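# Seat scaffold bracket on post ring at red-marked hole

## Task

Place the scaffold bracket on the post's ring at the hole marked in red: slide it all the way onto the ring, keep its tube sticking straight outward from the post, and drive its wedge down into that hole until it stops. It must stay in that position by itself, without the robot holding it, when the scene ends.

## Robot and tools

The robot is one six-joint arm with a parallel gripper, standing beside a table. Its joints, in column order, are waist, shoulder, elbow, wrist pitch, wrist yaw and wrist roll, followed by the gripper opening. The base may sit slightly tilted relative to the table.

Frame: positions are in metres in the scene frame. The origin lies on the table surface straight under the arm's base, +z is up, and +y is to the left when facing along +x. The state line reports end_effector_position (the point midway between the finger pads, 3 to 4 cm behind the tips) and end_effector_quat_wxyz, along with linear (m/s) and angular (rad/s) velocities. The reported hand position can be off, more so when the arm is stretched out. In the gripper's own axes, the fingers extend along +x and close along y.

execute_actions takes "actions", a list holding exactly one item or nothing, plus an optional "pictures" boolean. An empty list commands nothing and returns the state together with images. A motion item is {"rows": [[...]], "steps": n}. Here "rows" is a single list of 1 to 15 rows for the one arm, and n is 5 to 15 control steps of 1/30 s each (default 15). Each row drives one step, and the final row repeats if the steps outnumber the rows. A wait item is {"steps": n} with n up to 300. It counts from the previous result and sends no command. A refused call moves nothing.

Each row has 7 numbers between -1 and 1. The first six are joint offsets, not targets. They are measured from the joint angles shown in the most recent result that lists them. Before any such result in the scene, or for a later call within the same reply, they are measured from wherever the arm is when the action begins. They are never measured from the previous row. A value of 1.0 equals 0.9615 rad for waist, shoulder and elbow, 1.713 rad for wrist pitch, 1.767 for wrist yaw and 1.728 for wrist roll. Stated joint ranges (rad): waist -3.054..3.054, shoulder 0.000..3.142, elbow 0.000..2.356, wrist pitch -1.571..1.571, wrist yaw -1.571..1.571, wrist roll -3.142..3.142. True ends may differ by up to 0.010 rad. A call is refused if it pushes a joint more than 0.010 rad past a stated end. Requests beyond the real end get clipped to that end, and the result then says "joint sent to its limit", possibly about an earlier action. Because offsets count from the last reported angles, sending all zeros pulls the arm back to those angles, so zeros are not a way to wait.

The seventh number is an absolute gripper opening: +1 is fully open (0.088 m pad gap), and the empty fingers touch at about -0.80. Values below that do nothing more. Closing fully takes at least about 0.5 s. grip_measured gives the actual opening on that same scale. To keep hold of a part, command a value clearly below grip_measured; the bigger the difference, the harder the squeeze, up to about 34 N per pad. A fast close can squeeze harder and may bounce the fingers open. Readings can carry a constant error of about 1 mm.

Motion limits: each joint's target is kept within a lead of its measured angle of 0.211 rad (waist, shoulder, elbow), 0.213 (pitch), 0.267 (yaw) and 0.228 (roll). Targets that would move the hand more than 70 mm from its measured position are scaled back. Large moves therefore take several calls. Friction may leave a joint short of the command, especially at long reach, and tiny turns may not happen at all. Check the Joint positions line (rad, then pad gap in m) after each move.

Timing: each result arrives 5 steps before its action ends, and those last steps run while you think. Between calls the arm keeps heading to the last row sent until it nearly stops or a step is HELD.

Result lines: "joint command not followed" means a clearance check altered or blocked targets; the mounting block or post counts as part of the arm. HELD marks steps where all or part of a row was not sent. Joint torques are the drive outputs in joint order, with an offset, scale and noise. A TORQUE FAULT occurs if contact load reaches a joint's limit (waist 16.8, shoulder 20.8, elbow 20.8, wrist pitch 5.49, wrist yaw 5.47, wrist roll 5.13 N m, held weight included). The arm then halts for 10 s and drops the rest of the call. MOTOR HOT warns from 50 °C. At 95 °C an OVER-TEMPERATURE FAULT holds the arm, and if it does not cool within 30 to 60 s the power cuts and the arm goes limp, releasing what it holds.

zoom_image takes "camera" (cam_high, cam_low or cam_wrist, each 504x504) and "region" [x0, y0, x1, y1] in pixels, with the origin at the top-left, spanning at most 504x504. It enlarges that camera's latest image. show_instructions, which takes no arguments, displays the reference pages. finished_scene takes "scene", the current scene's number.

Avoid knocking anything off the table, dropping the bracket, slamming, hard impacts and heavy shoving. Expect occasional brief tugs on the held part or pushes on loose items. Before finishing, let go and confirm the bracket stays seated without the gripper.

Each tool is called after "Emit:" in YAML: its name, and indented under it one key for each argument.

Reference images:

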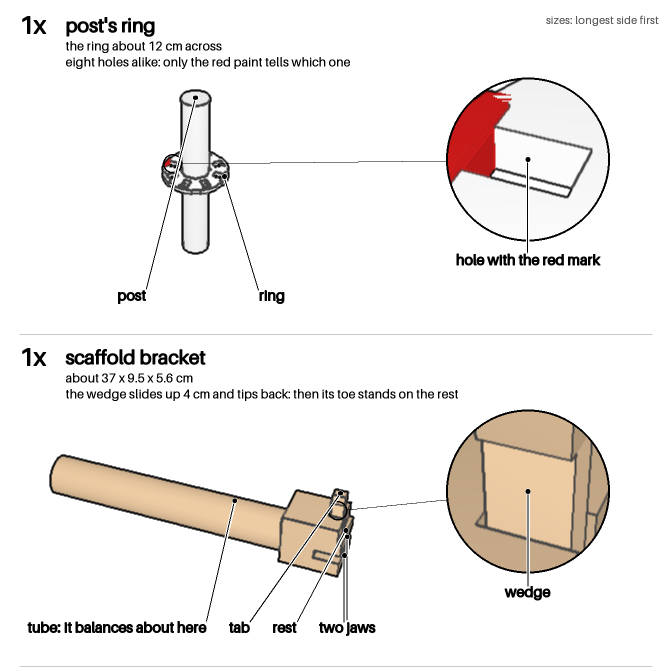

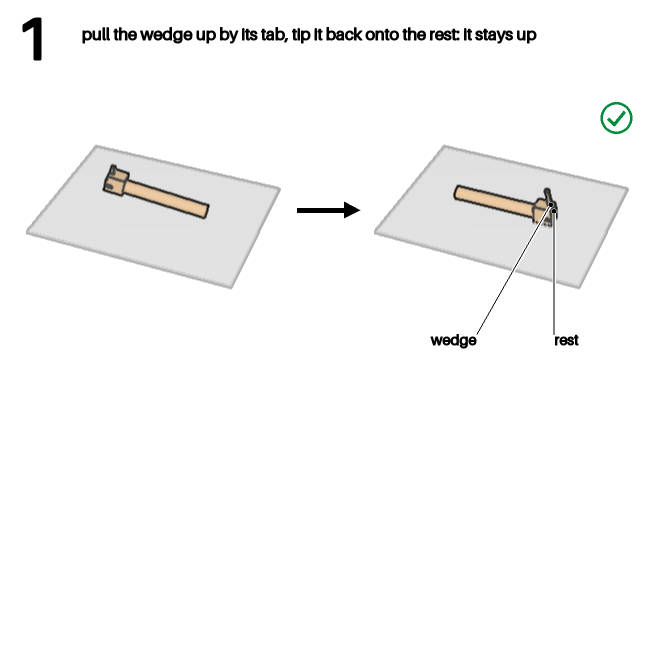

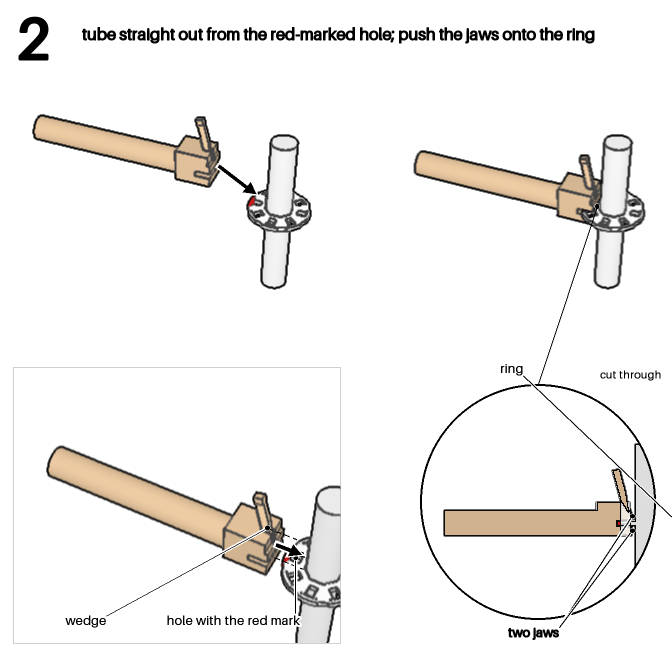

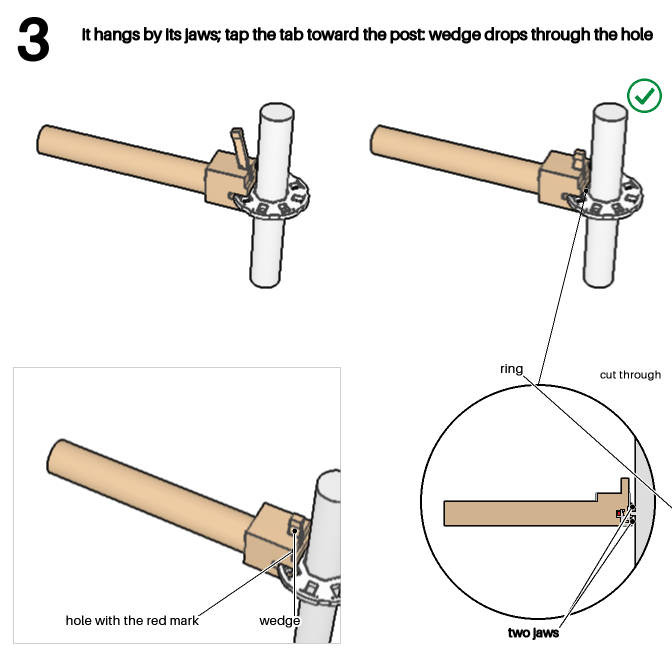

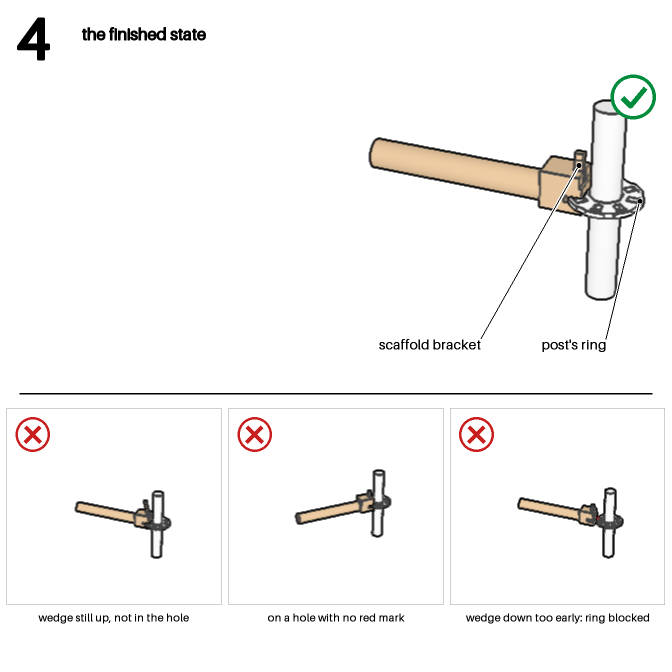

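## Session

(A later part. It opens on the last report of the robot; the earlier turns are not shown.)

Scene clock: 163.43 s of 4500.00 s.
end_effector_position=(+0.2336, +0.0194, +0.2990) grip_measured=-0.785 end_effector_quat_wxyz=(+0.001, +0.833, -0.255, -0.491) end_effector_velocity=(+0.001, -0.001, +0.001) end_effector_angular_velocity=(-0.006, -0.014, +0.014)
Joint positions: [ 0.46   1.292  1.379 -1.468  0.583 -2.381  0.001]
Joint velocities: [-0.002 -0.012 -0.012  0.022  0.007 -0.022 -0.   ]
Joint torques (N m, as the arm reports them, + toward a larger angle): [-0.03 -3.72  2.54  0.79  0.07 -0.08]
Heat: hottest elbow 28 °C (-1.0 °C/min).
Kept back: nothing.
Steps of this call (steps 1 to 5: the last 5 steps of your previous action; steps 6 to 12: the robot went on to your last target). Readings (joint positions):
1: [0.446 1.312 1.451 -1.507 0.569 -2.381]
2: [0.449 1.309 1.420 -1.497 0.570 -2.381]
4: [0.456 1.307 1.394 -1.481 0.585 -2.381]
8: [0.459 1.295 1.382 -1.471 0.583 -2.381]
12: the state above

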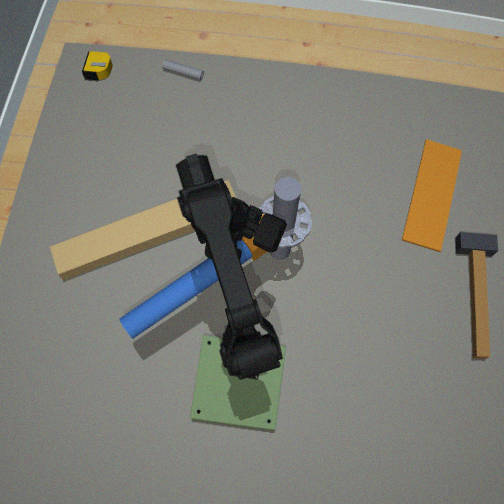

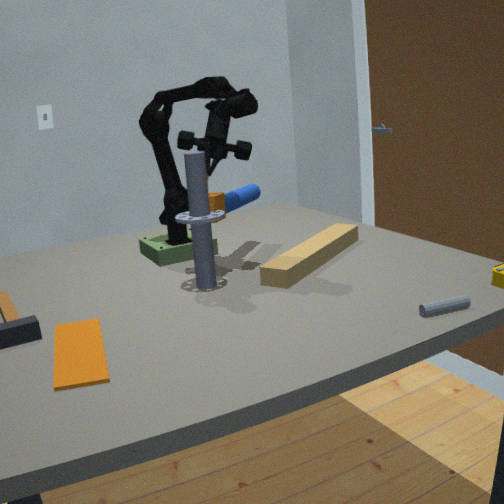

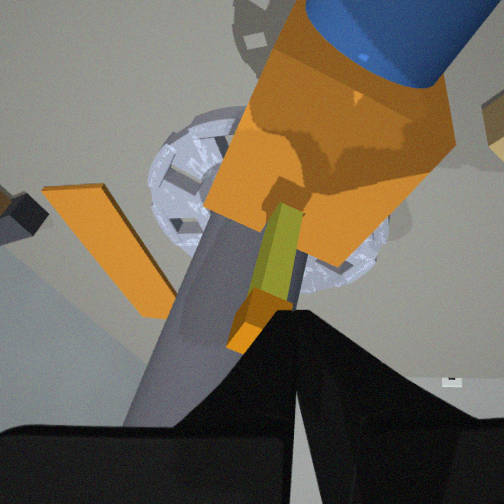

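Emit:
execute_actions:
  actions:
    - {"rows": [[0,0,0,0,0,0.235,-1]], "steps": 15}

Emit:
execute_actions:
  actions:
    - {"steps": 10}
  pictures: true

Scene clock: 163.97 s of 4500.00 s.
end_effector_position=(+0.2336, +0.0195, +0.2990) grip_measured=-0.785 end_effector_quat_wxyz=(-0.157, +0.819, -0.343, -0.433) end_effector_velocity=(-0.002, -0.000, +0.000) end_effector_angular_velocity=(+0.094, -0.091, -0.186)
Joint positions: [ 0.461  1.291  1.378 -1.467  0.584 -2.     0.001]
Joint velocities: [-0.002 -0.002  0.002 -0.007 -0.007  0.227 -0.   ]
Joint torques (N m, as the arm reports them, + toward a larger angle): [-0.17 -4.    4.62  0.77  0.29  0.04]
Heat: hottest elbow 28 °C (-1.0 °C/min).
Steps of this call (steps 1 to 6: the robot went on to your last target; steps 7 to 16: the first 10 steps of this action). Readings (joint positions):
7: [0.461 1.291 1.378 -1.466 0.583 -2.333]
8: [0.461 1.291 1.378 -1.466 0.584 -2.270]
10: [0.461 1.291 1.378 -1.467 0.584 -2.148]
14: [0.461 1.291 1.378 -1.467 0.584 -2.022]
16: the state above

Scene clock: 164.30 s of 4500.00 s.
end_effector_position=(+0.2336, +0.0195, +0.2990) grip_measured=-0.785 end_effector_quat_wxyz=(-0.165, +0.817, -0.348, -0.430) end_effector_velocity=(+0.000, +0.001, -0.000) end_effector_angular_velocity=(+0.007, -0.000, +0.005)
Joint positions: [ 0.461  1.291  1.378 -1.467  0.584 -1.978  0.001]
Joint velocities: [-0.002 -0.002 -0.002  0.007 -0.007 -0.007 -0.   ]
Joint torques (N m, as the arm reports them, + toward a larger angle): [-0.12 -3.91  4.76  0.76  0.28  0.08]
Heat: hottest elbow 28 °C (-1.0 °C/min).
Kept back: nothing.
Steps of this call (steps 1 to 5: the last 5 steps of your previous action; steps 6 to 10: the robot went on to your last target). Readings (joint positions):
1: [0.461 1.291 1.378 -1.467 0.584 -1.994]
2: [0.461 1.291 1.378 -1.467 0.584 -1.989]
4: [0.461 1.291 1.378 -1.467 0.584 -1.983]
8: [0.461 1.291 1.378 -1.467 0.584 -1.979]
10: the state above

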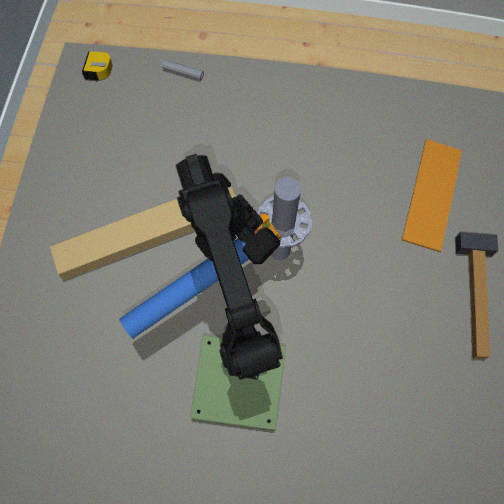

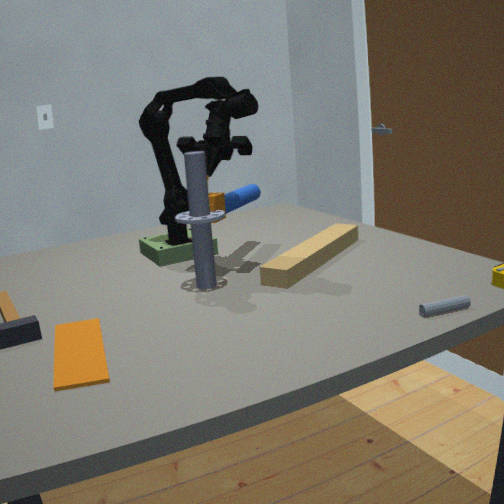

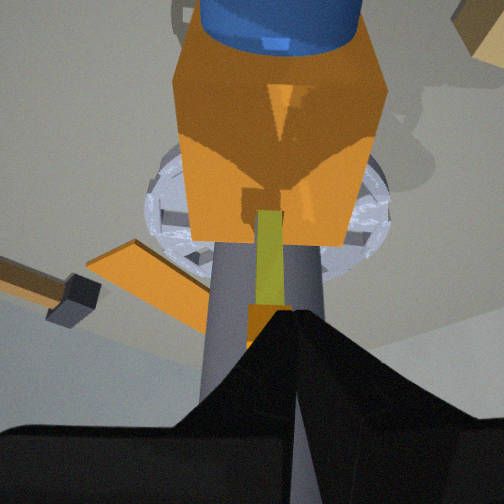

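Emit:
execute_actions:
  actions:
    - {"rows": [[-0.088,-0.03,-0.1,0.065,-0.01,0,-1]], "steps": 15}

Emit:
execute_actions:
  actions:
    - {"steps": 10}
  pictures: true

Scene clock: 165.73 s of 4500.00 s.
end_effector_position=(+0.2394, +0.0103, +0.2868) grip_measured=-0.785 end_effector_quat_wxyz=(-0.205, +0.811, -0.357, -0.415) end_effector_velocity=(-0.000, -0.001, -0.002) end_effector_angular_velocity=(+0.031, -0.023, -0.005)
Joint positions: [ 0.398  1.259  1.304 -1.367  0.556 -1.977  0.001]
Joint velocities: [-0.017 -0.027 -0.027  0.037 -0.022 -0.007 -0.   ]
Joint torques (N m, as the arm reports them, + toward a larger angle): [-2.05 -3.23  3.02  1.42  0.76 -0.06]
Heat: hottest elbow 28 °C (-1.0 °C/min).
Steps of this call (steps 1 to 30: the robot went on to your last target; steps 31 to 33: nothing new was sent; steps 34 to 43: the first 10 steps of this action). Readings (joint positions):
34: [0.452 1.287 1.367 -1.446 0.580 -1.977]
35: [0.433 1.279 1.348 -1.416 0.574 -1.977]
37: [0.409 1.269 1.323 -1.392 0.561 -1.977]
41: [0.398 1.261 1.306 -1.370 0.557 -1.977]
43: the state above

Scene clock: 166.07 s of 4500.00 s.
end_effector_position=(+0.2394, +0.0102, +0.2866) grip_measured=-0.785 end_effector_quat_wxyz=(-0.207, +0.811, -0.356, -0.415) end_effector_velocity=(-0.004, +0.001, -0.003) end_effector_angular_velocity=(+0.014, +0.018, +0.009)
Joint positions: [ 0.397  1.256  1.302 -1.364  0.554 -1.977  0.001]
Joint velocities: [-0.002 -0.007 -0.007 -0.007 -0.022 -0.007 -0.   ]
Joint torques (N m, as the arm reports them, + toward a larger angle): [-2.08 -3.23  3.08  1.5   0.79 -0.04]
Heat: hottest elbow 28 °C (-1.0 °C/min).
Kept back: nothing.
Steps of this call (steps 1 to 5: the last 5 steps of your previous action; steps 6 to 10: the robot went on to your last target). Readings (joint positions):
1: [0.397 1.258 1.303 -1.366 0.555 -1.977]
2: [0.397 1.258 1.303 -1.365 0.555 -1.977]
4: [0.397 1.257 1.302 -1.365 0.555 -1.977]
8: [0.397 1.256 1.302 -1.364 0.554 -1.977]
10: the state above

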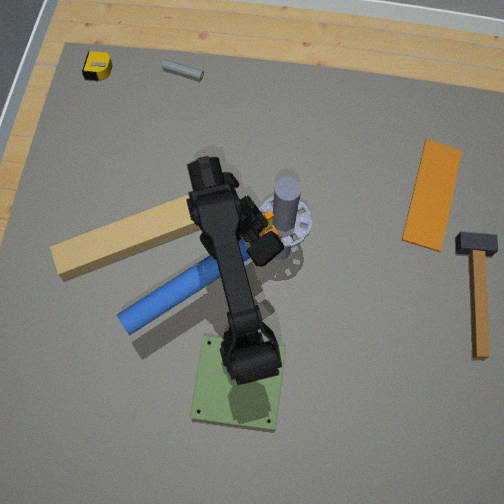

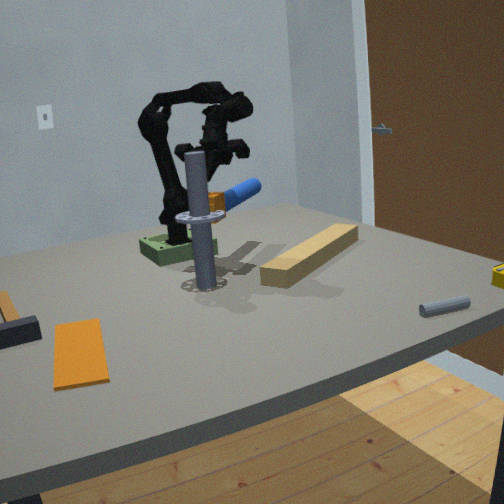

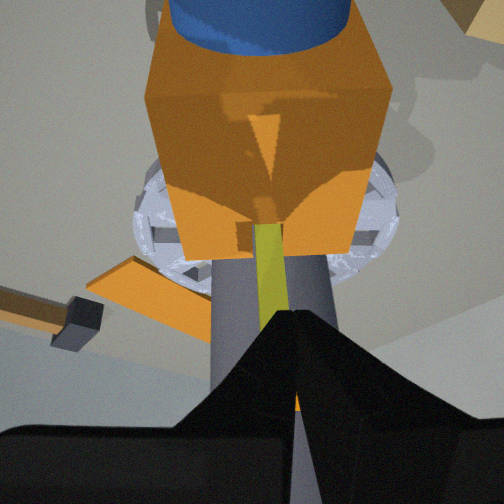

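Emit:
execute_actions:
  actions:
    - {"rows": [[0.13,-0.01,0.02,-0.03,0.012,0,-1],[0.13,-0.01,0.02,-0.03,0.012,0,-1],[0.13,-0.02,0.02,-0.04,0.012,0,-1],[0.13,-0.02,0.02,-0.04,0.012,0,-1],[0.13,-0.02,0.02,-0.04,0.012,0,-1],[0.13,-0.02,0.02,-0.04,0.012,0,-1],[0.13,-0.065,-0.145,0.006,0.012,0,-1]], "steps": 15}

Emit:
execute_actions:
  actions:
    - {"steps": 10}
  pictures: true

Scene clock: 167.33 s of 4500.00 s.
end_effector_position=(+0.2197, +0.0267, +0.2721) grip_measured=-0.785 end_effector_quat_wxyz=(-0.159, +0.826, -0.322, -0.435) end_effector_velocity=(-0.050, -0.021, -0.147) end_effector_angular_velocity=(-0.157, +0.300, +0.029)
Joint positions: [ 0.515  1.207  1.214 -1.38   0.574 -1.977  0.001]
Joint velocities: [ 0.022 -0.1   -0.603  0.168 -0.007 -0.007  0.   ]
Joint torques (N m, as the arm reports them, + toward a larger angle): [ 0.3  -3.75  4.74  1.43  0.35 -0.01]
Heat: hottest elbow 28 °C (-1.0 °C/min).
Steps of this call (steps 1 to 15: the robot went on to your last target; steps 16 to 28: nothing new was sent; steps 29 to 38: the first 10 steps of this action). Readings (joint positions):
29: [0.409 1.255 1.302 -1.367 0.565 -1.977]
30: [0.437 1.255 1.302 -1.379 0.571 -1.977]
32: [0.483 1.253 1.304 -1.403 0.571 -1.977]
36: [0.512 1.223 1.263 -1.383 0.574 -1.977]
38: the state above

Scene clock: 167.67 s of 4500.00 s.
end_effector_position=(+0.2181, +0.0268, +0.2628) grip_measured=-0.785 end_effector_quat_wxyz=(-0.154, +0.825, -0.322, -0.438) end_effector_velocity=(-0.002, -0.000, -0.004) end_effector_angular_velocity=(+0.008, +0.003, -0.007)
Joint positions: [ 0.519  1.199  1.173 -1.357  0.574 -1.977  0.001]
Joint velocities: [-0.002 -0.007 -0.017  0.007 -0.007  0.007 -0.   ]
Joint torques (N m, as the arm reports them, + toward a larger angle): [ 0.25 -4.19  3.92  0.98  0.32  0.  ]
Heat: hottest elbow 28 °C (-1.0 °C/min).
Kept back: nothing.
Steps of this call (steps 1 to 5: the last 5 steps of your previous action; steps 6 to 10: the robot went on to your last target). Readings (joint positions):
1: [0.516 1.205 1.198 -1.373 0.574 -1.977]
2: [0.516 1.205 1.187 -1.366 0.574 -1.977]
4: [0.517 1.205 1.177 -1.361 0.574 -1.977]
8: [0.518 1.200 1.174 -1.357 0.574 -1.977]
10: the state above

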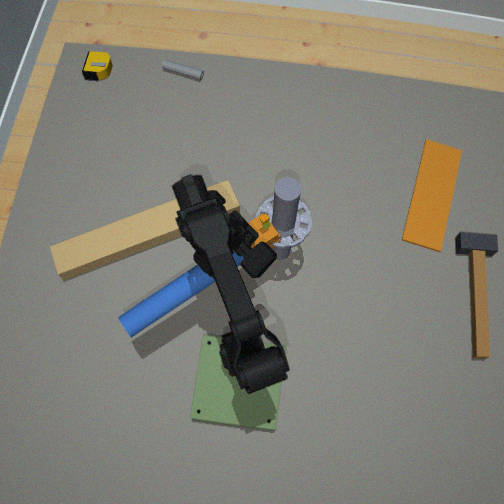

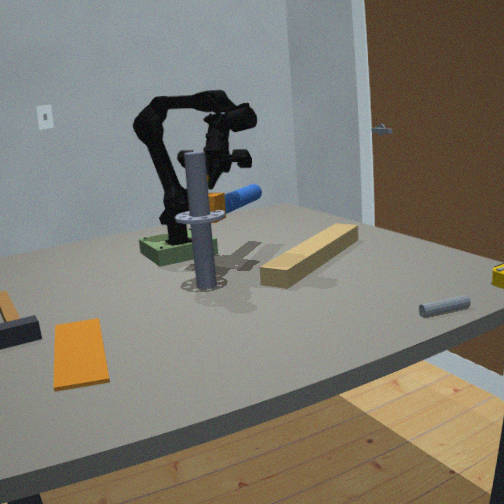

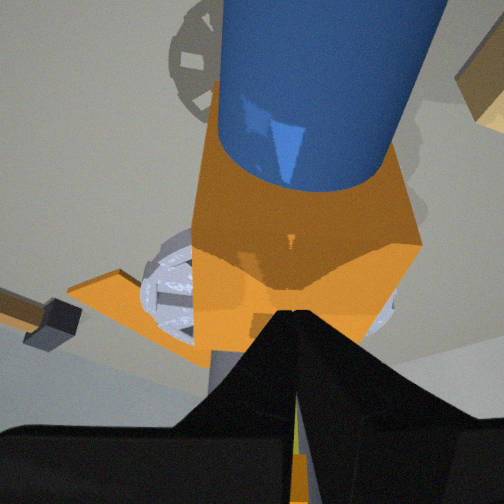

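Emit:
execute_actions:
  actions:
    - {"rows": [[-0.2,0.04,0.03,0.065,-0.018,0,-1]], "steps": 15}

Emit:
execute_actions:
  actions:
    - {"steps": 10}
  pictures: true

Scene clock: 168.30 s of 4500.00 s.
end_effector_position=(+0.2393, +0.0060, +0.2648) grip_measured=-0.785 end_effector_quat_wxyz=(-0.232, +0.804, -0.357, -0.415) end_effector_velocity=(+0.001, +0.002, -0.001) end_effector_angular_velocity=(+0.055, -0.002, -0.013)
Joint positions: [ 0.358  1.221  1.195 -1.267  0.516 -1.978  0.001]
Joint velocities: [-0.022 -0.002  0.007  0.007 -0.051  0.007  0.   ]
Joint torques (N m, as the arm reports them, + toward a larger angle): [-2.91 -1.84  5.48  2.31  1.48  0.03]
Heat: hottest elbow 28 °C (-1.0 °C/min).
Steps of this call (steps 1 to 9: the robot went on to your last target; steps 10 to 19: the first 10 steps of this action). Readings (joint positions):
10: [0.497 1.202 1.172 -1.341 0.561 -1.977]
11: [0.449 1.207 1.176 -1.308 0.556 -1.977]
13: [0.387 1.220 1.190 -1.282 0.536 -1.977]
17: [0.360 1.221 1.195 -1.268 0.519 -1.978]
19: the state above

Scene clock: 168.63 s of 4500.00 s.
end_effector_position=(+0.2394, +0.0059, +0.2648) grip_measured=-0.785 end_effector_quat_wxyz=(-0.234, +0.803, -0.357, -0.416) end_effector_velocity=(-0.005, -0.001, -0.001) end_effector_angular_velocity=(-0.002, +0.021, +0.006)
Joint positions: [ 0.355  1.221  1.196 -1.267  0.512 -1.978  0.001]
Joint velocities: [-0.002 -0.007 -0.002 -0.022 -0.007 -0.007 -0.   ]
Joint torques (N m, as the arm reports them, + toward a larger angle): [-2.98 -1.75  5.46  2.53  1.57  0.01]
Heat: hottest elbow 28 °C (-1.0 °C/min).
Kept back: nothing.
Steps of this call (steps 1 to 5: the last 5 steps of your previous action; steps 6 to 10: the robot went on to your last target). Readings (joint positions):
1: [0.358 1.221 1.196 -1.267 0.515 -1.978]
2: [0.357 1.221 1.196 -1.267 0.515 -1.978]
4: [0.356 1.221 1.196 -1.267 0.513 -1.978]
8: [0.356 1.221 1.196 -1.267 0.512 -1.978]
10: the state above

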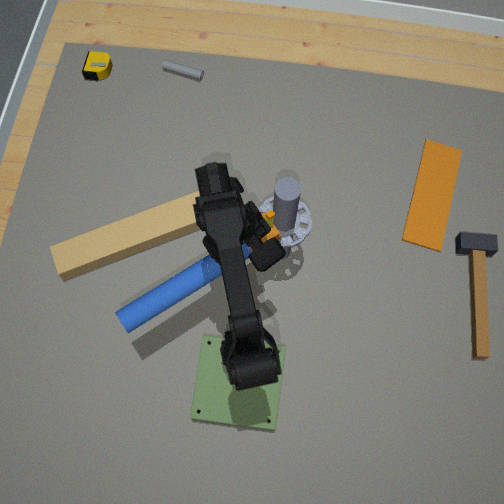

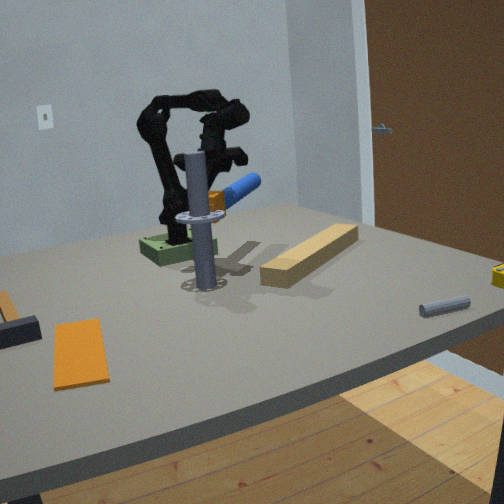

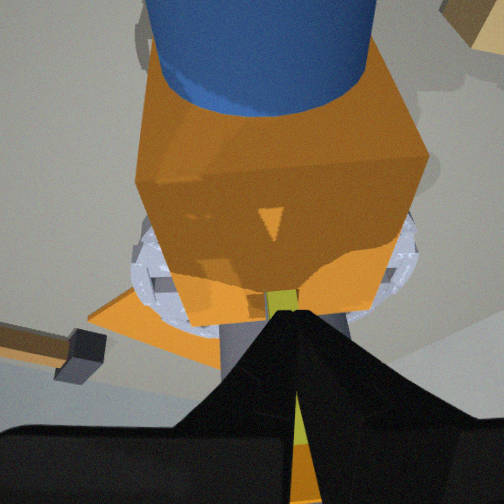

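Emit:
execute_actions:
  actions:
    - {"rows": [[0.2,-0.03,0.0,-0.06,0.03,0,-1]], "steps": 12}

Emit:
execute_actions:
  actions:
    - {"steps": 10}
  pictures: true

Emit:
zoom_image:
  camera: "cam_high"
  region: [200, 160, 360, 300]

Scene clock: 169.63 s of 4500.00 s.
end_effector_position=(+0.2201, +0.0327, +0.2681) grip_measured=-0.785 end_effector_quat_wxyz=(-0.164, +0.828, -0.310, -0.437) end_effector_velocity=(-0.041, +0.009, +0.006) end_effector_angular_velocity=(-0.116, +0.091, +0.170)
Joint positions: [ 0.529  1.2    1.196 -1.354  0.558 -1.977  0.001]
Joint velocities: [ 0.164 -0.066 -0.007 -0.183  0.051 -0.022  0.   ]
Joint torques (N m, as the arm reports them, + toward a larger angle): [ 0.08 -3.88  4.81  0.66  0.47 -0.05]
Heat: hottest elbow 29 °C (+0.0 °C/min).
Steps of this call (steps 1 to 15: the robot went on to your last target; steps 16 to 23: nothing new was sent; steps 24 to 30: the first 7 steps of this action). Readings (joint positions):
24: [0.376 1.218 1.196 -1.273 0.536 -1.978]
25: [0.421 1.217 1.196 -1.294 0.552 -1.978]
27: [0.491 1.210 1.196 -1.334 0.553 -1.977]
30: the state above

Scene clock: 169.97 s of 4500.00 s.
end_effector_position=(+0.2175, +0.0344, +0.2683) grip_measured=-0.785 end_effector_quat_wxyz=(-0.157, +0.830, -0.306, -0.440) end_effector_velocity=(-0.006, +0.000, -0.004) end_effector_angular_velocity=(+0.002, +0.037, +0.013)
Joint positions: [ 0.544  1.197  1.196 -1.366  0.562 -1.977  0.001]
Joint velocities: [ 0.002 -0.002 -0.007 -0.022 -0.022 -0.007  0.   ]
Joint torques (N m, as the arm reports them, + toward a larger angle): [ 0.17 -4.14  4.79  0.64  0.44 -0.03]
Heat: hottest elbow 29 °C (+0.0 °C/min).
Kept back: nothing.
Steps of this call (steps 1 to 5: the last 5 steps of your previous action; steps 6 to 10: the robot went on to your last target). Readings (joint positions):
1: [0.533 1.199 1.196 -1.358 0.560 -1.977]
2: [0.537 1.198 1.196 -1.361 0.560 -1.977]
4: [0.540 1.198 1.196 -1.363 0.561 -1.977]
8: [0.544 1.197 1.196 -1.366 0.561 -1.977]
10: the state above

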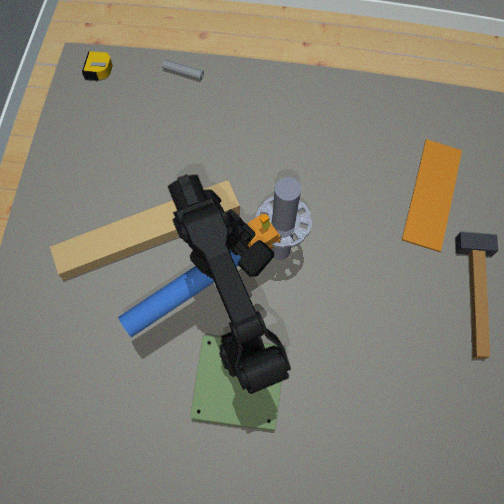

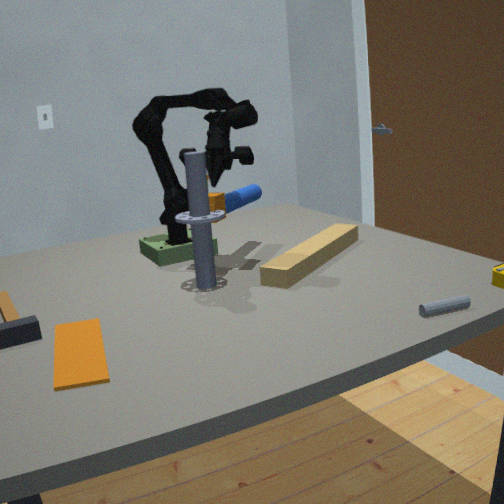

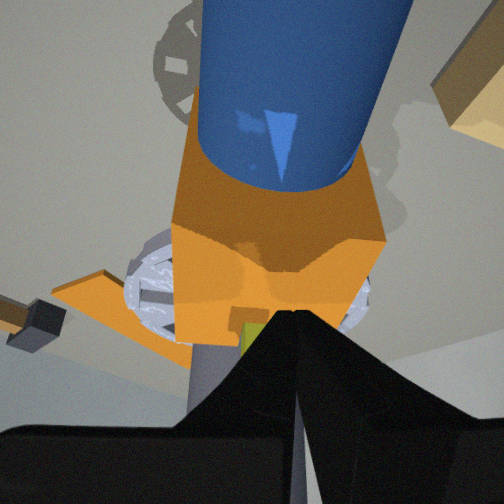

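Region (200, 160, 360, 300) of cam_high's 504x504 image, scaled by 3.150, with more detail than that image has; it fills the top 441 rows of this view, and the rest is white.

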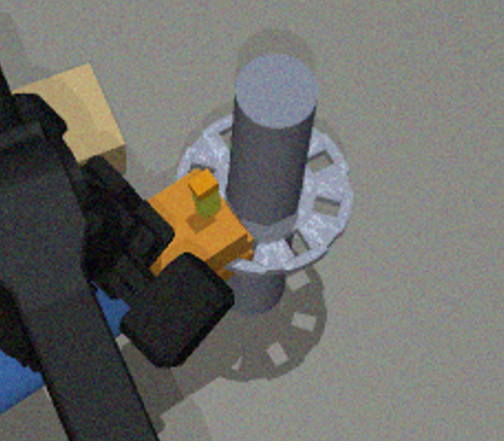

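Emit:
execute_actions:
  actions:
    - {"rows": [[0,0.015,0.05,-0.018,0,0,-1],[0,0.015,0.05,-0.018,0,0,-1],[0,0.015,0.05,-0.018,0,0,-1],[0,0.015,0.05,-0.018,0,0,-1],[-0.16,0.045,0.075,0.03,-0.015,0,-1]], "steps": 15}

Emit:
execute_actions:
  actions:
    - {"steps": 10}
  pictures: true

Scene clock: 171.27 s of 4500.00 s.
end_effector_position=(+0.2372, +0.0140, +0.2799) grip_measured=-0.785 end_effector_quat_wxyz=(-0.212, +0.815, -0.345, -0.414) end_effector_velocity=(+0.024, -0.030, -0.007) end_effector_angular_velocity=(+0.094, -0.023, -0.179)
Joint positions: [ 0.41   1.231  1.257 -1.328  0.544 -1.977  0.001]
Joint velocities: [-0.208  0.046  0.012  0.095 -0.081 -0.007 -0.   ]
Joint torques (N m, as the arm reports them, + toward a larger angle): [-0.02 -3.19  5.58  1.16  0.08 -0.02]
Heat: hottest elbow 29 °C (+0.0 °C/min).
Steps of this call (steps 1 to 29: the robot went on to your last target; steps 30 to 39: the first 10 steps of this action). Readings (joint positions):
30: [0.545 1.198 1.201 -1.373 0.562 -1.977]
31: [0.545 1.201 1.209 -1.381 0.562 -1.977]
33: [0.545 1.202 1.224 -1.385 0.562 -1.977]
37: [0.433 1.225 1.254 -1.334 0.547 -1.977]
39: the state above

Scene clock: 171.60 s of 4500.00 s.
end_effector_position=(+0.2376, +0.0138, +0.2796) grip_measured=-0.785 end_effector_quat_wxyz=(-0.218, +0.812, -0.345, -0.417) end_effector_velocity=(-0.002, +0.001, -0.002) end_effector_angular_velocity=(+0.014, +0.017, +0.010)
Joint positions: [ 0.4    1.232  1.26  -1.326  0.53  -1.977  0.001]
Joint velocities: [-0.002 -0.002 -0.002 -0.007 -0.022 -0.007  0.   ]
Joint torques (N m, as the arm reports them, + toward a larger angle): [-0.95 -2.74  5.6   1.78  0.5  -0.03]
Heat: hottest elbow 29 °C (+0.0 °C/min).
Kept back: nothing.
Steps of this call (steps 1 to 5: the last 5 steps of your previous action; steps 6 to 10: the robot went on to your last target). Readings (joint positions):
1: [0.406 1.232 1.258 -1.327 0.539 -1.977]
2: [0.404 1.232 1.259 -1.327 0.536 -1.977]
4: [0.402 1.232 1.259 -1.327 0.533 -1.977]
8: [0.401 1.232 1.260 -1.326 0.531 -1.977]
10: the state above

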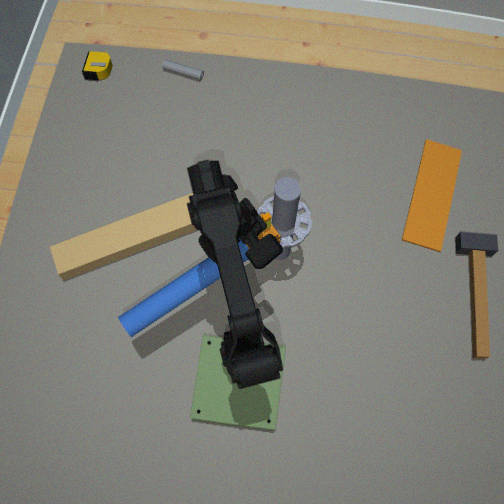

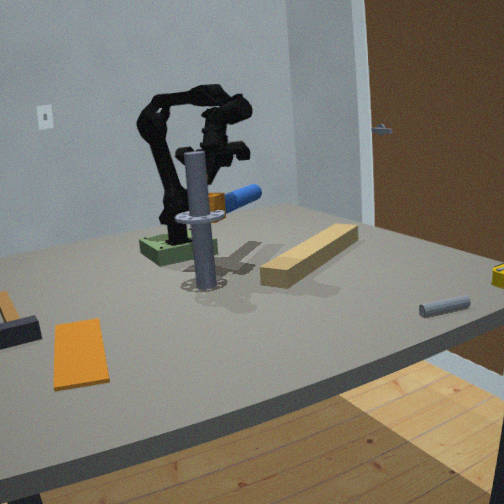

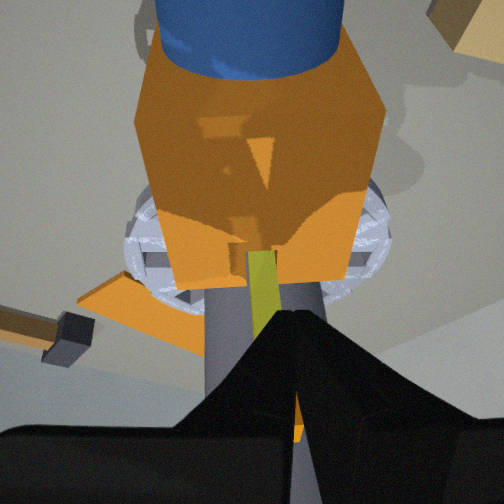

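Emit:
execute_actions:
  actions: []

Scene clock: 172.63 s of 4500.00 s.
end_effector_position=(+0.2378, +0.0138, +0.2797) grip_measured=-0.785 end_effector_quat_wxyz=(-0.219, +0.812, -0.345, -0.417) end_effector_velocity=(+0.001, +0.001, -0.000) end_effector_angular_velocity=(+0.000, +0.004, +0.018)
Joint positions: [ 0.4    1.232  1.26  -1.325  0.53  -1.977  0.001]
Joint velocities: [-0.002 -0.002 -0.002  0.007 -0.007 -0.022 -0.   ]
Joint torques (N m, as the arm reports them, + toward a larger angle): [-1.02 -2.76  5.62  1.74  0.5  -0.02]
Heat: hottest elbow 29 °C (+0.0 °C/min).
Kept back: nothing.
Steps of this call (steps 1 to 30: the robot went on to your last target; step 31: nothing new was sent). Readings (joint positions):
1: [0.400 1.232 1.260 -1.326 0.530 -1.977]
2: [0.400 1.232 1.260 -1.326 0.530 -1.977]
4: [0.400 1.232 1.260 -1.326 0.530 -1.977]
8: [0.400 1.232 1.260 -1.326 0.530 -1.977]
31: the state above
The arm was judged still, so your last target was given up. Only a new action makes it travel on or press farther. Fingers that are still opening or closing keep moving.

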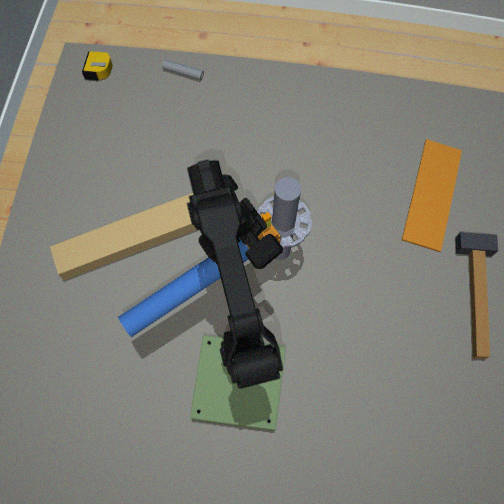

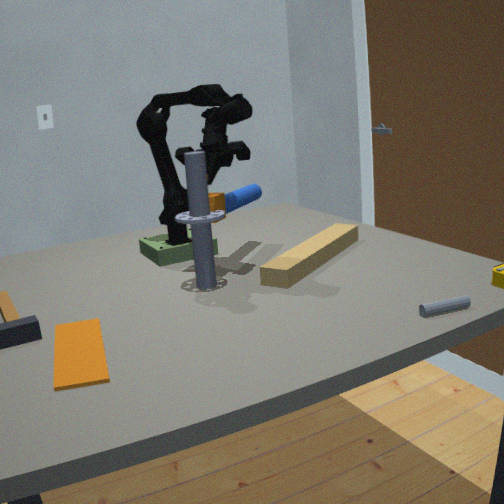

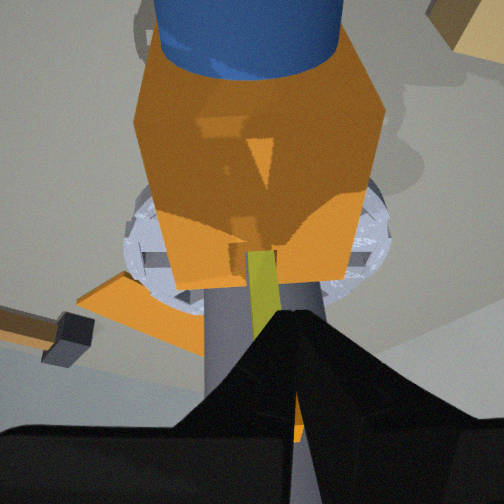

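Emit:
execute_actions:
  actions:
    - {"rows":[[-0.07,0.01,0.007,0.02,-0.006,0,-0.9]],"steps":15}
  pictures: true

Scene clock: 173.13 s of 4500.00 s.
end_effector_position=(+0.2423, +0.0085, +0.2804) grip_measured=-0.785 end_effector_quat_wxyz=(-0.243, +0.805, -0.350, -0.412) end_effector_velocity=(-0.002, -0.001, -0.001) end_effector_angular_velocity=(+0.010, +0.017, +0.013)
Joint positions: [ 0.356  1.232  1.264 -1.302  0.502 -1.977  0.001]
Joint velocities: [-0.012 -0.002  0.002 -0.007 -0.022 -0.022 -0.   ]
Joint torques (N m, as the arm reports them, + toward a larger angle): [-2.28 -2.74  5.11  1.69  1.05 -0.02]
Heat: hottest elbow 29 °C (+0.0 °C/min).
Steps of this call (steps 1 to 5: nothing new was sent; steps 6 to 15: the first 10 steps of this action). Readings (joint positions):
6: [0.394 1.232 1.260 -1.322 0.522 -1.977]
7: [0.382 1.232 1.261 -1.316 0.513 -1.977]
9: [0.364 1.232 1.263 -1.305 0.508 -1.977]
13: [0.356 1.232 1.264 -1.302 0.503 -1.977]
15: the state above

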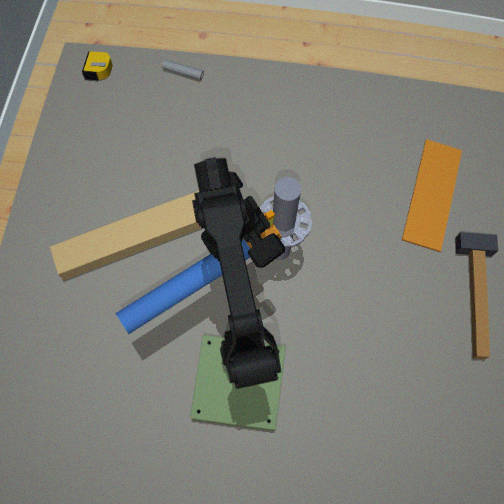

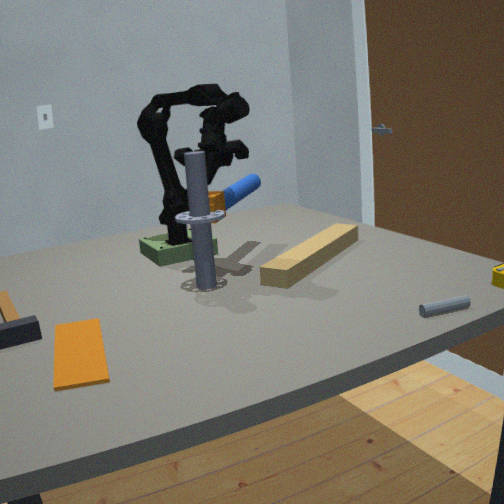

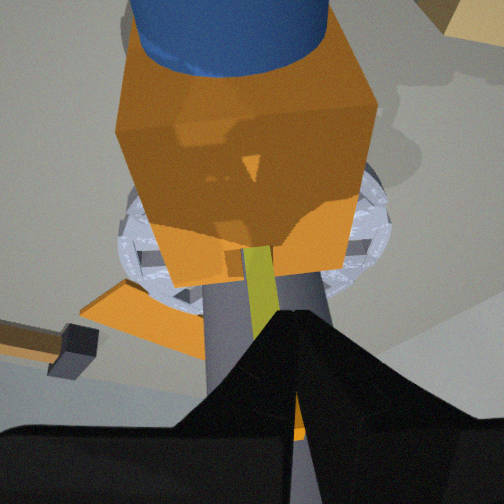

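Emit:
execute_actions:
  actions:
    - {"rows":[[0.25,-0.15,-0.1,-0.05,0,0,-0.9]],"steps":15}

Emit:
execute_actions:
  actions:
    - {"rows":[[0.5,-0.1,-0.1,0,0,0,-0.9]],"steps":15}

Emit:
execute_actions:
  actions:
    - {"steps":15}
  pictures: true

Emit:
zoom_image:
  camera: "cam_high"
  region: [200, 140, 360, 300]

Emit:
zoom_image:
  camera: "cam_low"
  region: [140, 130, 300, 290]

Scene clock: 174.03 s of 4500.00 s.
end_effector_position=(+0.1985, +0.0412, +0.2777) grip_measured=-0.785 end_effector_quat_wxyz=(-0.185, +0.838, -0.261, -0.442) end_effector_velocity=(-0.017, +0.010, -0.021) end_effector_angular_velocity=(-0.035, +0.089, +0.088)
Joint positions: [ 0.585  1.094  1.182 -1.381  0.504 -1.977  0.001]
Joint velocities: [ 0.076 -0.012 -0.066 -0.037 -0.022 -0.007 -0.   ]
Joint torques (N m, as the arm reports them, + toward a larger angle): [ 0.23 -3.29  3.91  0.78  0.18 -0.04]
Heat: hottest elbow 29 °C (+0.0 °C/min).
Steps of this call (steps 1 to 5: the last 5 steps of your previous action; steps 6 to 15: the robot went on to your last target; steps 16 to 17: nothing new was sent; steps 18 to 27: the first 10 steps of this action). Readings (joint positions):
18: [0.377 1.213 1.253 -1.300 0.516 -1.977]
19: [0.430 1.190 1.232 -1.320 0.517 -1.977]
21: [0.524 1.136 1.198 -1.366 0.504 -1.977]
25: [0.578 1.097 1.187 -1.377 0.504 -1.977]
27: the state above

Scene clock: 174.53 s of 4500.00 s.
end_effector_position=(+0.1491, +0.1067, +0.2658) grip_measured=-0.785 end_effector_quat_wxyz=(-0.079, +0.876, -0.069, -0.471) end_effector_velocity=(-0.044, +0.052, -0.005) end_effector_angular_velocity=(+0.002, -0.012, +0.375)
Joint positions: [ 1.035  1.005  1.094 -1.385  0.503 -1.977  0.001]
Joint velocities: [ 0.383 -0.037 -0.037  0.007  0.007  0.007 -0.   ]
Joint torques (N m, as the arm reports them, + toward a larger angle): [-0.05 -2.56  4.01  1.06  0.27 -0.01]
Heat: hottest elbow 29 °C (+0.0 °C/min).
Steps of this call (steps 1 to 5: the last 5 steps of your previous action; steps 6 to 15: the first 10 steps of this action, its rows measured from where the robot was after step 5). Readings (joint positions):
5: [0.591 1.094 1.178 -1.383 0.504 -1.977]
6: [0.618 1.080 1.166 -1.378 0.513 -1.977]
7: [0.677 1.061 1.145 -1.377 0.510 -1.977]
9: [0.794 1.026 1.113 -1.387 0.505 -1.977]
13: [0.995 1.007 1.097 -1.385 0.503 -1.977]
15: the state above

Scene clock: 175.03 s of 4500.00 s.
end_effector_position=(+0.1450, +0.1111, +0.2655) grip_measured=-0.785 end_effector_quat_wxyz=(-0.071, +0.877, -0.054, -0.472) end_effector_velocity=(+0.000, +0.001, +0.001) end_effector_angular_velocity=(+0.010, +0.000, +0.006)
Joint positions: [ 1.069  1.001  1.091 -1.385  0.504 -1.977  0.001]
Joint velocities: [-0.002 -0.002  0.002  0.007 -0.007 -0.007  0.   ]
Joint torques (N m, as the arm reports them, + toward a larger angle): [ 0.16 -2.55  3.89  1.09  0.26 -0.01]
Heat: hottest elbow 29 °C (+0.0 °C/min).
Kept back: nothing.
Steps of this call (steps 1 to 5: the last 5 steps of your previous action; steps 6 to 15: the robot went on to your last target). Readings (joint positions):
1: [1.045 1.004 1.093 -1.385 0.504 -1.977]
2: [1.052 1.003 1.093 -1.385 0.504 -1.977]
4: [1.060 1.002 1.092 -1.385 0.504 -1.977]
8: [1.067 1.002 1.092 -1.385 0.504 -1.977]
15: the state above

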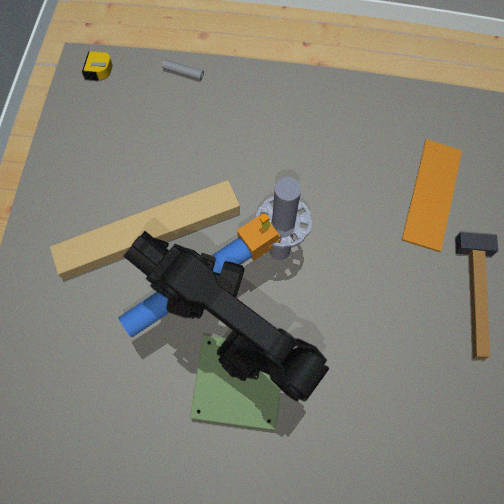

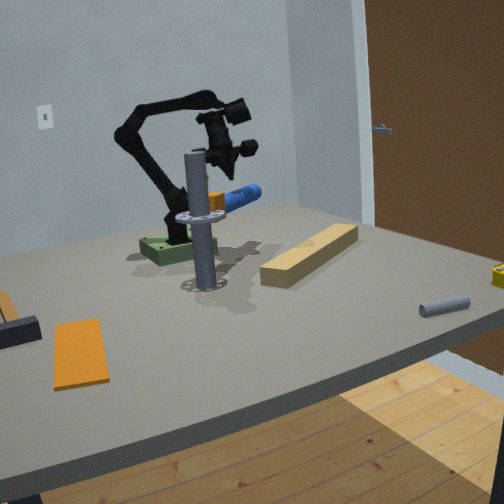

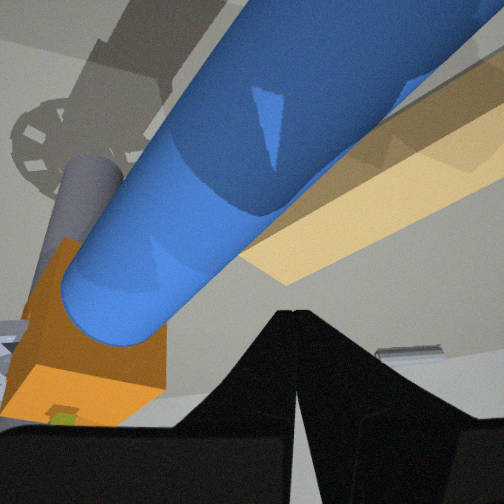

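Region (200, 140, 360, 300) of cam_high's 504x504 image, scaled by 3.150, with more detail than that image has.

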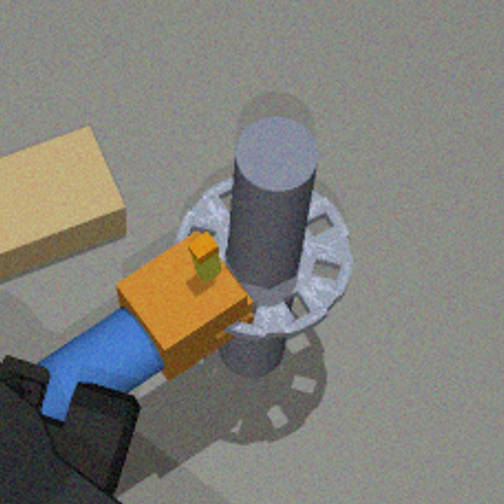

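Region (140, 130, 300, 290) of cam_low's 504x504 image, scaled by 3.150, with more detail than that image has.

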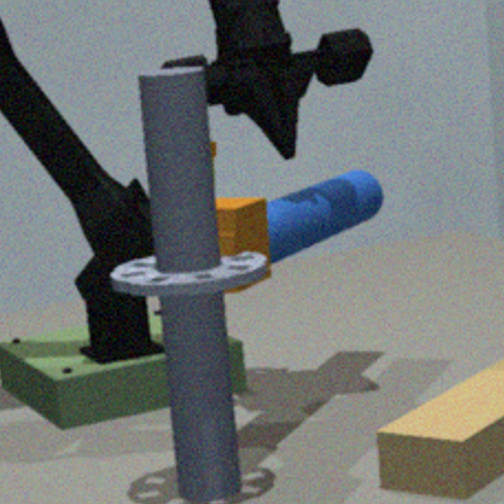

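Emit:
execute_actions:
  actions:
    - {"rows":[[-0.675,0.30,0.20,-0.10,-0.285,0.04,1]],"steps":15}

Emit:
execute_actions:
  actions:
    - {"steps":20}
  pictures: true

Scene clock: 178.03 s of 4500.00 s.
end_effector_position=(+0.1673, +0.0904, +0.2445) grip_measured=+0.264 end_effector_quat_wxyz=(-0.243, +0.679, -0.247, -0.648) end_effector_velocity=(+0.116, -0.202, +0.025) end_effector_angular_velocity=(+0.268, +0.114, -1.420)
Joint positions: [ 0.539  1.281  1.265 -1.545  0.036 -1.912  0.052]
Joint velocities: [-1.419  0.027  0.125 -0.066 -0.271  0.007  0.175]
Joint torques (N m, as the arm reports them, + toward a larger angle): [ 0.61 -3.6   5.22  0.12 -0.43  0.05]
Heat: hottest elbow 29 °C (+1.0 °C/min).
Steps of this call (steps 1 to 15: the robot went on to your last target; steps 16 to 80: nothing new was sent; steps 81 to 90: the first 10 steps of this action). Readings (joint positions):
81: [1.039 1.031 1.118 -1.426 0.443 -1.963]
82: [0.981 1.078 1.166 -1.477 0.370 -1.949]
84: [0.868 1.178 1.233 -1.494 0.230 -1.929]
88: [0.647 1.274 1.258 -1.539 0.062 -1.915]
90: the state above

Scene clock: 178.70 s of 4500.00 s.
end_effector_position=(+0.1749, +0.0746, +0.2468) grip_measured=+1.000 end_effector_quat_wxyz=(-0.289, +0.655, -0.279, -0.641) end_effector_velocity=(-0.002, -0.000, -0.001) end_effector_angular_velocity=(+0.002, +0.014, -0.010)
Joint positions: [ 0.423  1.283  1.276 -1.553  0.004 -1.91   0.088]
Joint velocities: [-0.002  0.002 -0.002 -0.007 -0.007  0.007  0.   ]
Joint torques (N m, as the arm reports them, + toward a larger angle): [-0.35 -3.05  5.28  0.27 -0.28  0.07]
Heat: hottest elbow 29 °C (+1.0 °C/min).
Kept back: nothing.
Steps of this call (steps 1 to 5: the last 5 steps of your previous action; steps 6 to 20: the robot went on to your last target). Readings (joint positions):
1: [0.499 1.282 1.269 -1.547 0.030 -1.911]
2: [0.472 1.282 1.272 -1.550 0.024 -1.911]
4: [0.445 1.282 1.275 -1.551 0.014 -1.910]
8: [0.429 1.282 1.276 -1.553 0.006 -1.910]
20: the state above

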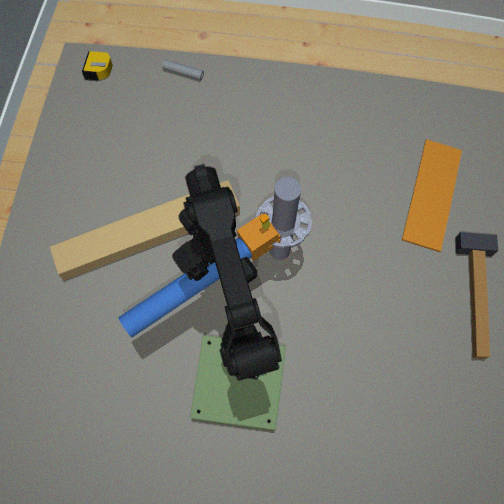

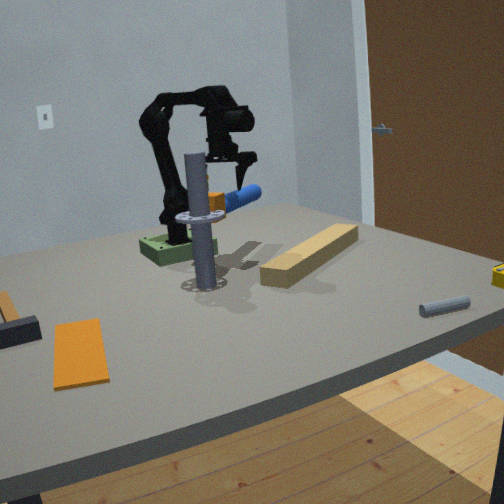

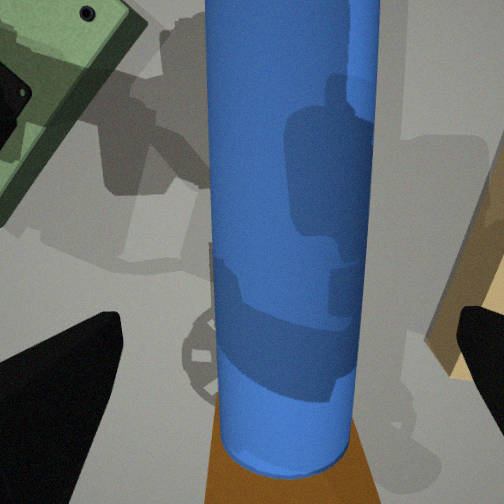

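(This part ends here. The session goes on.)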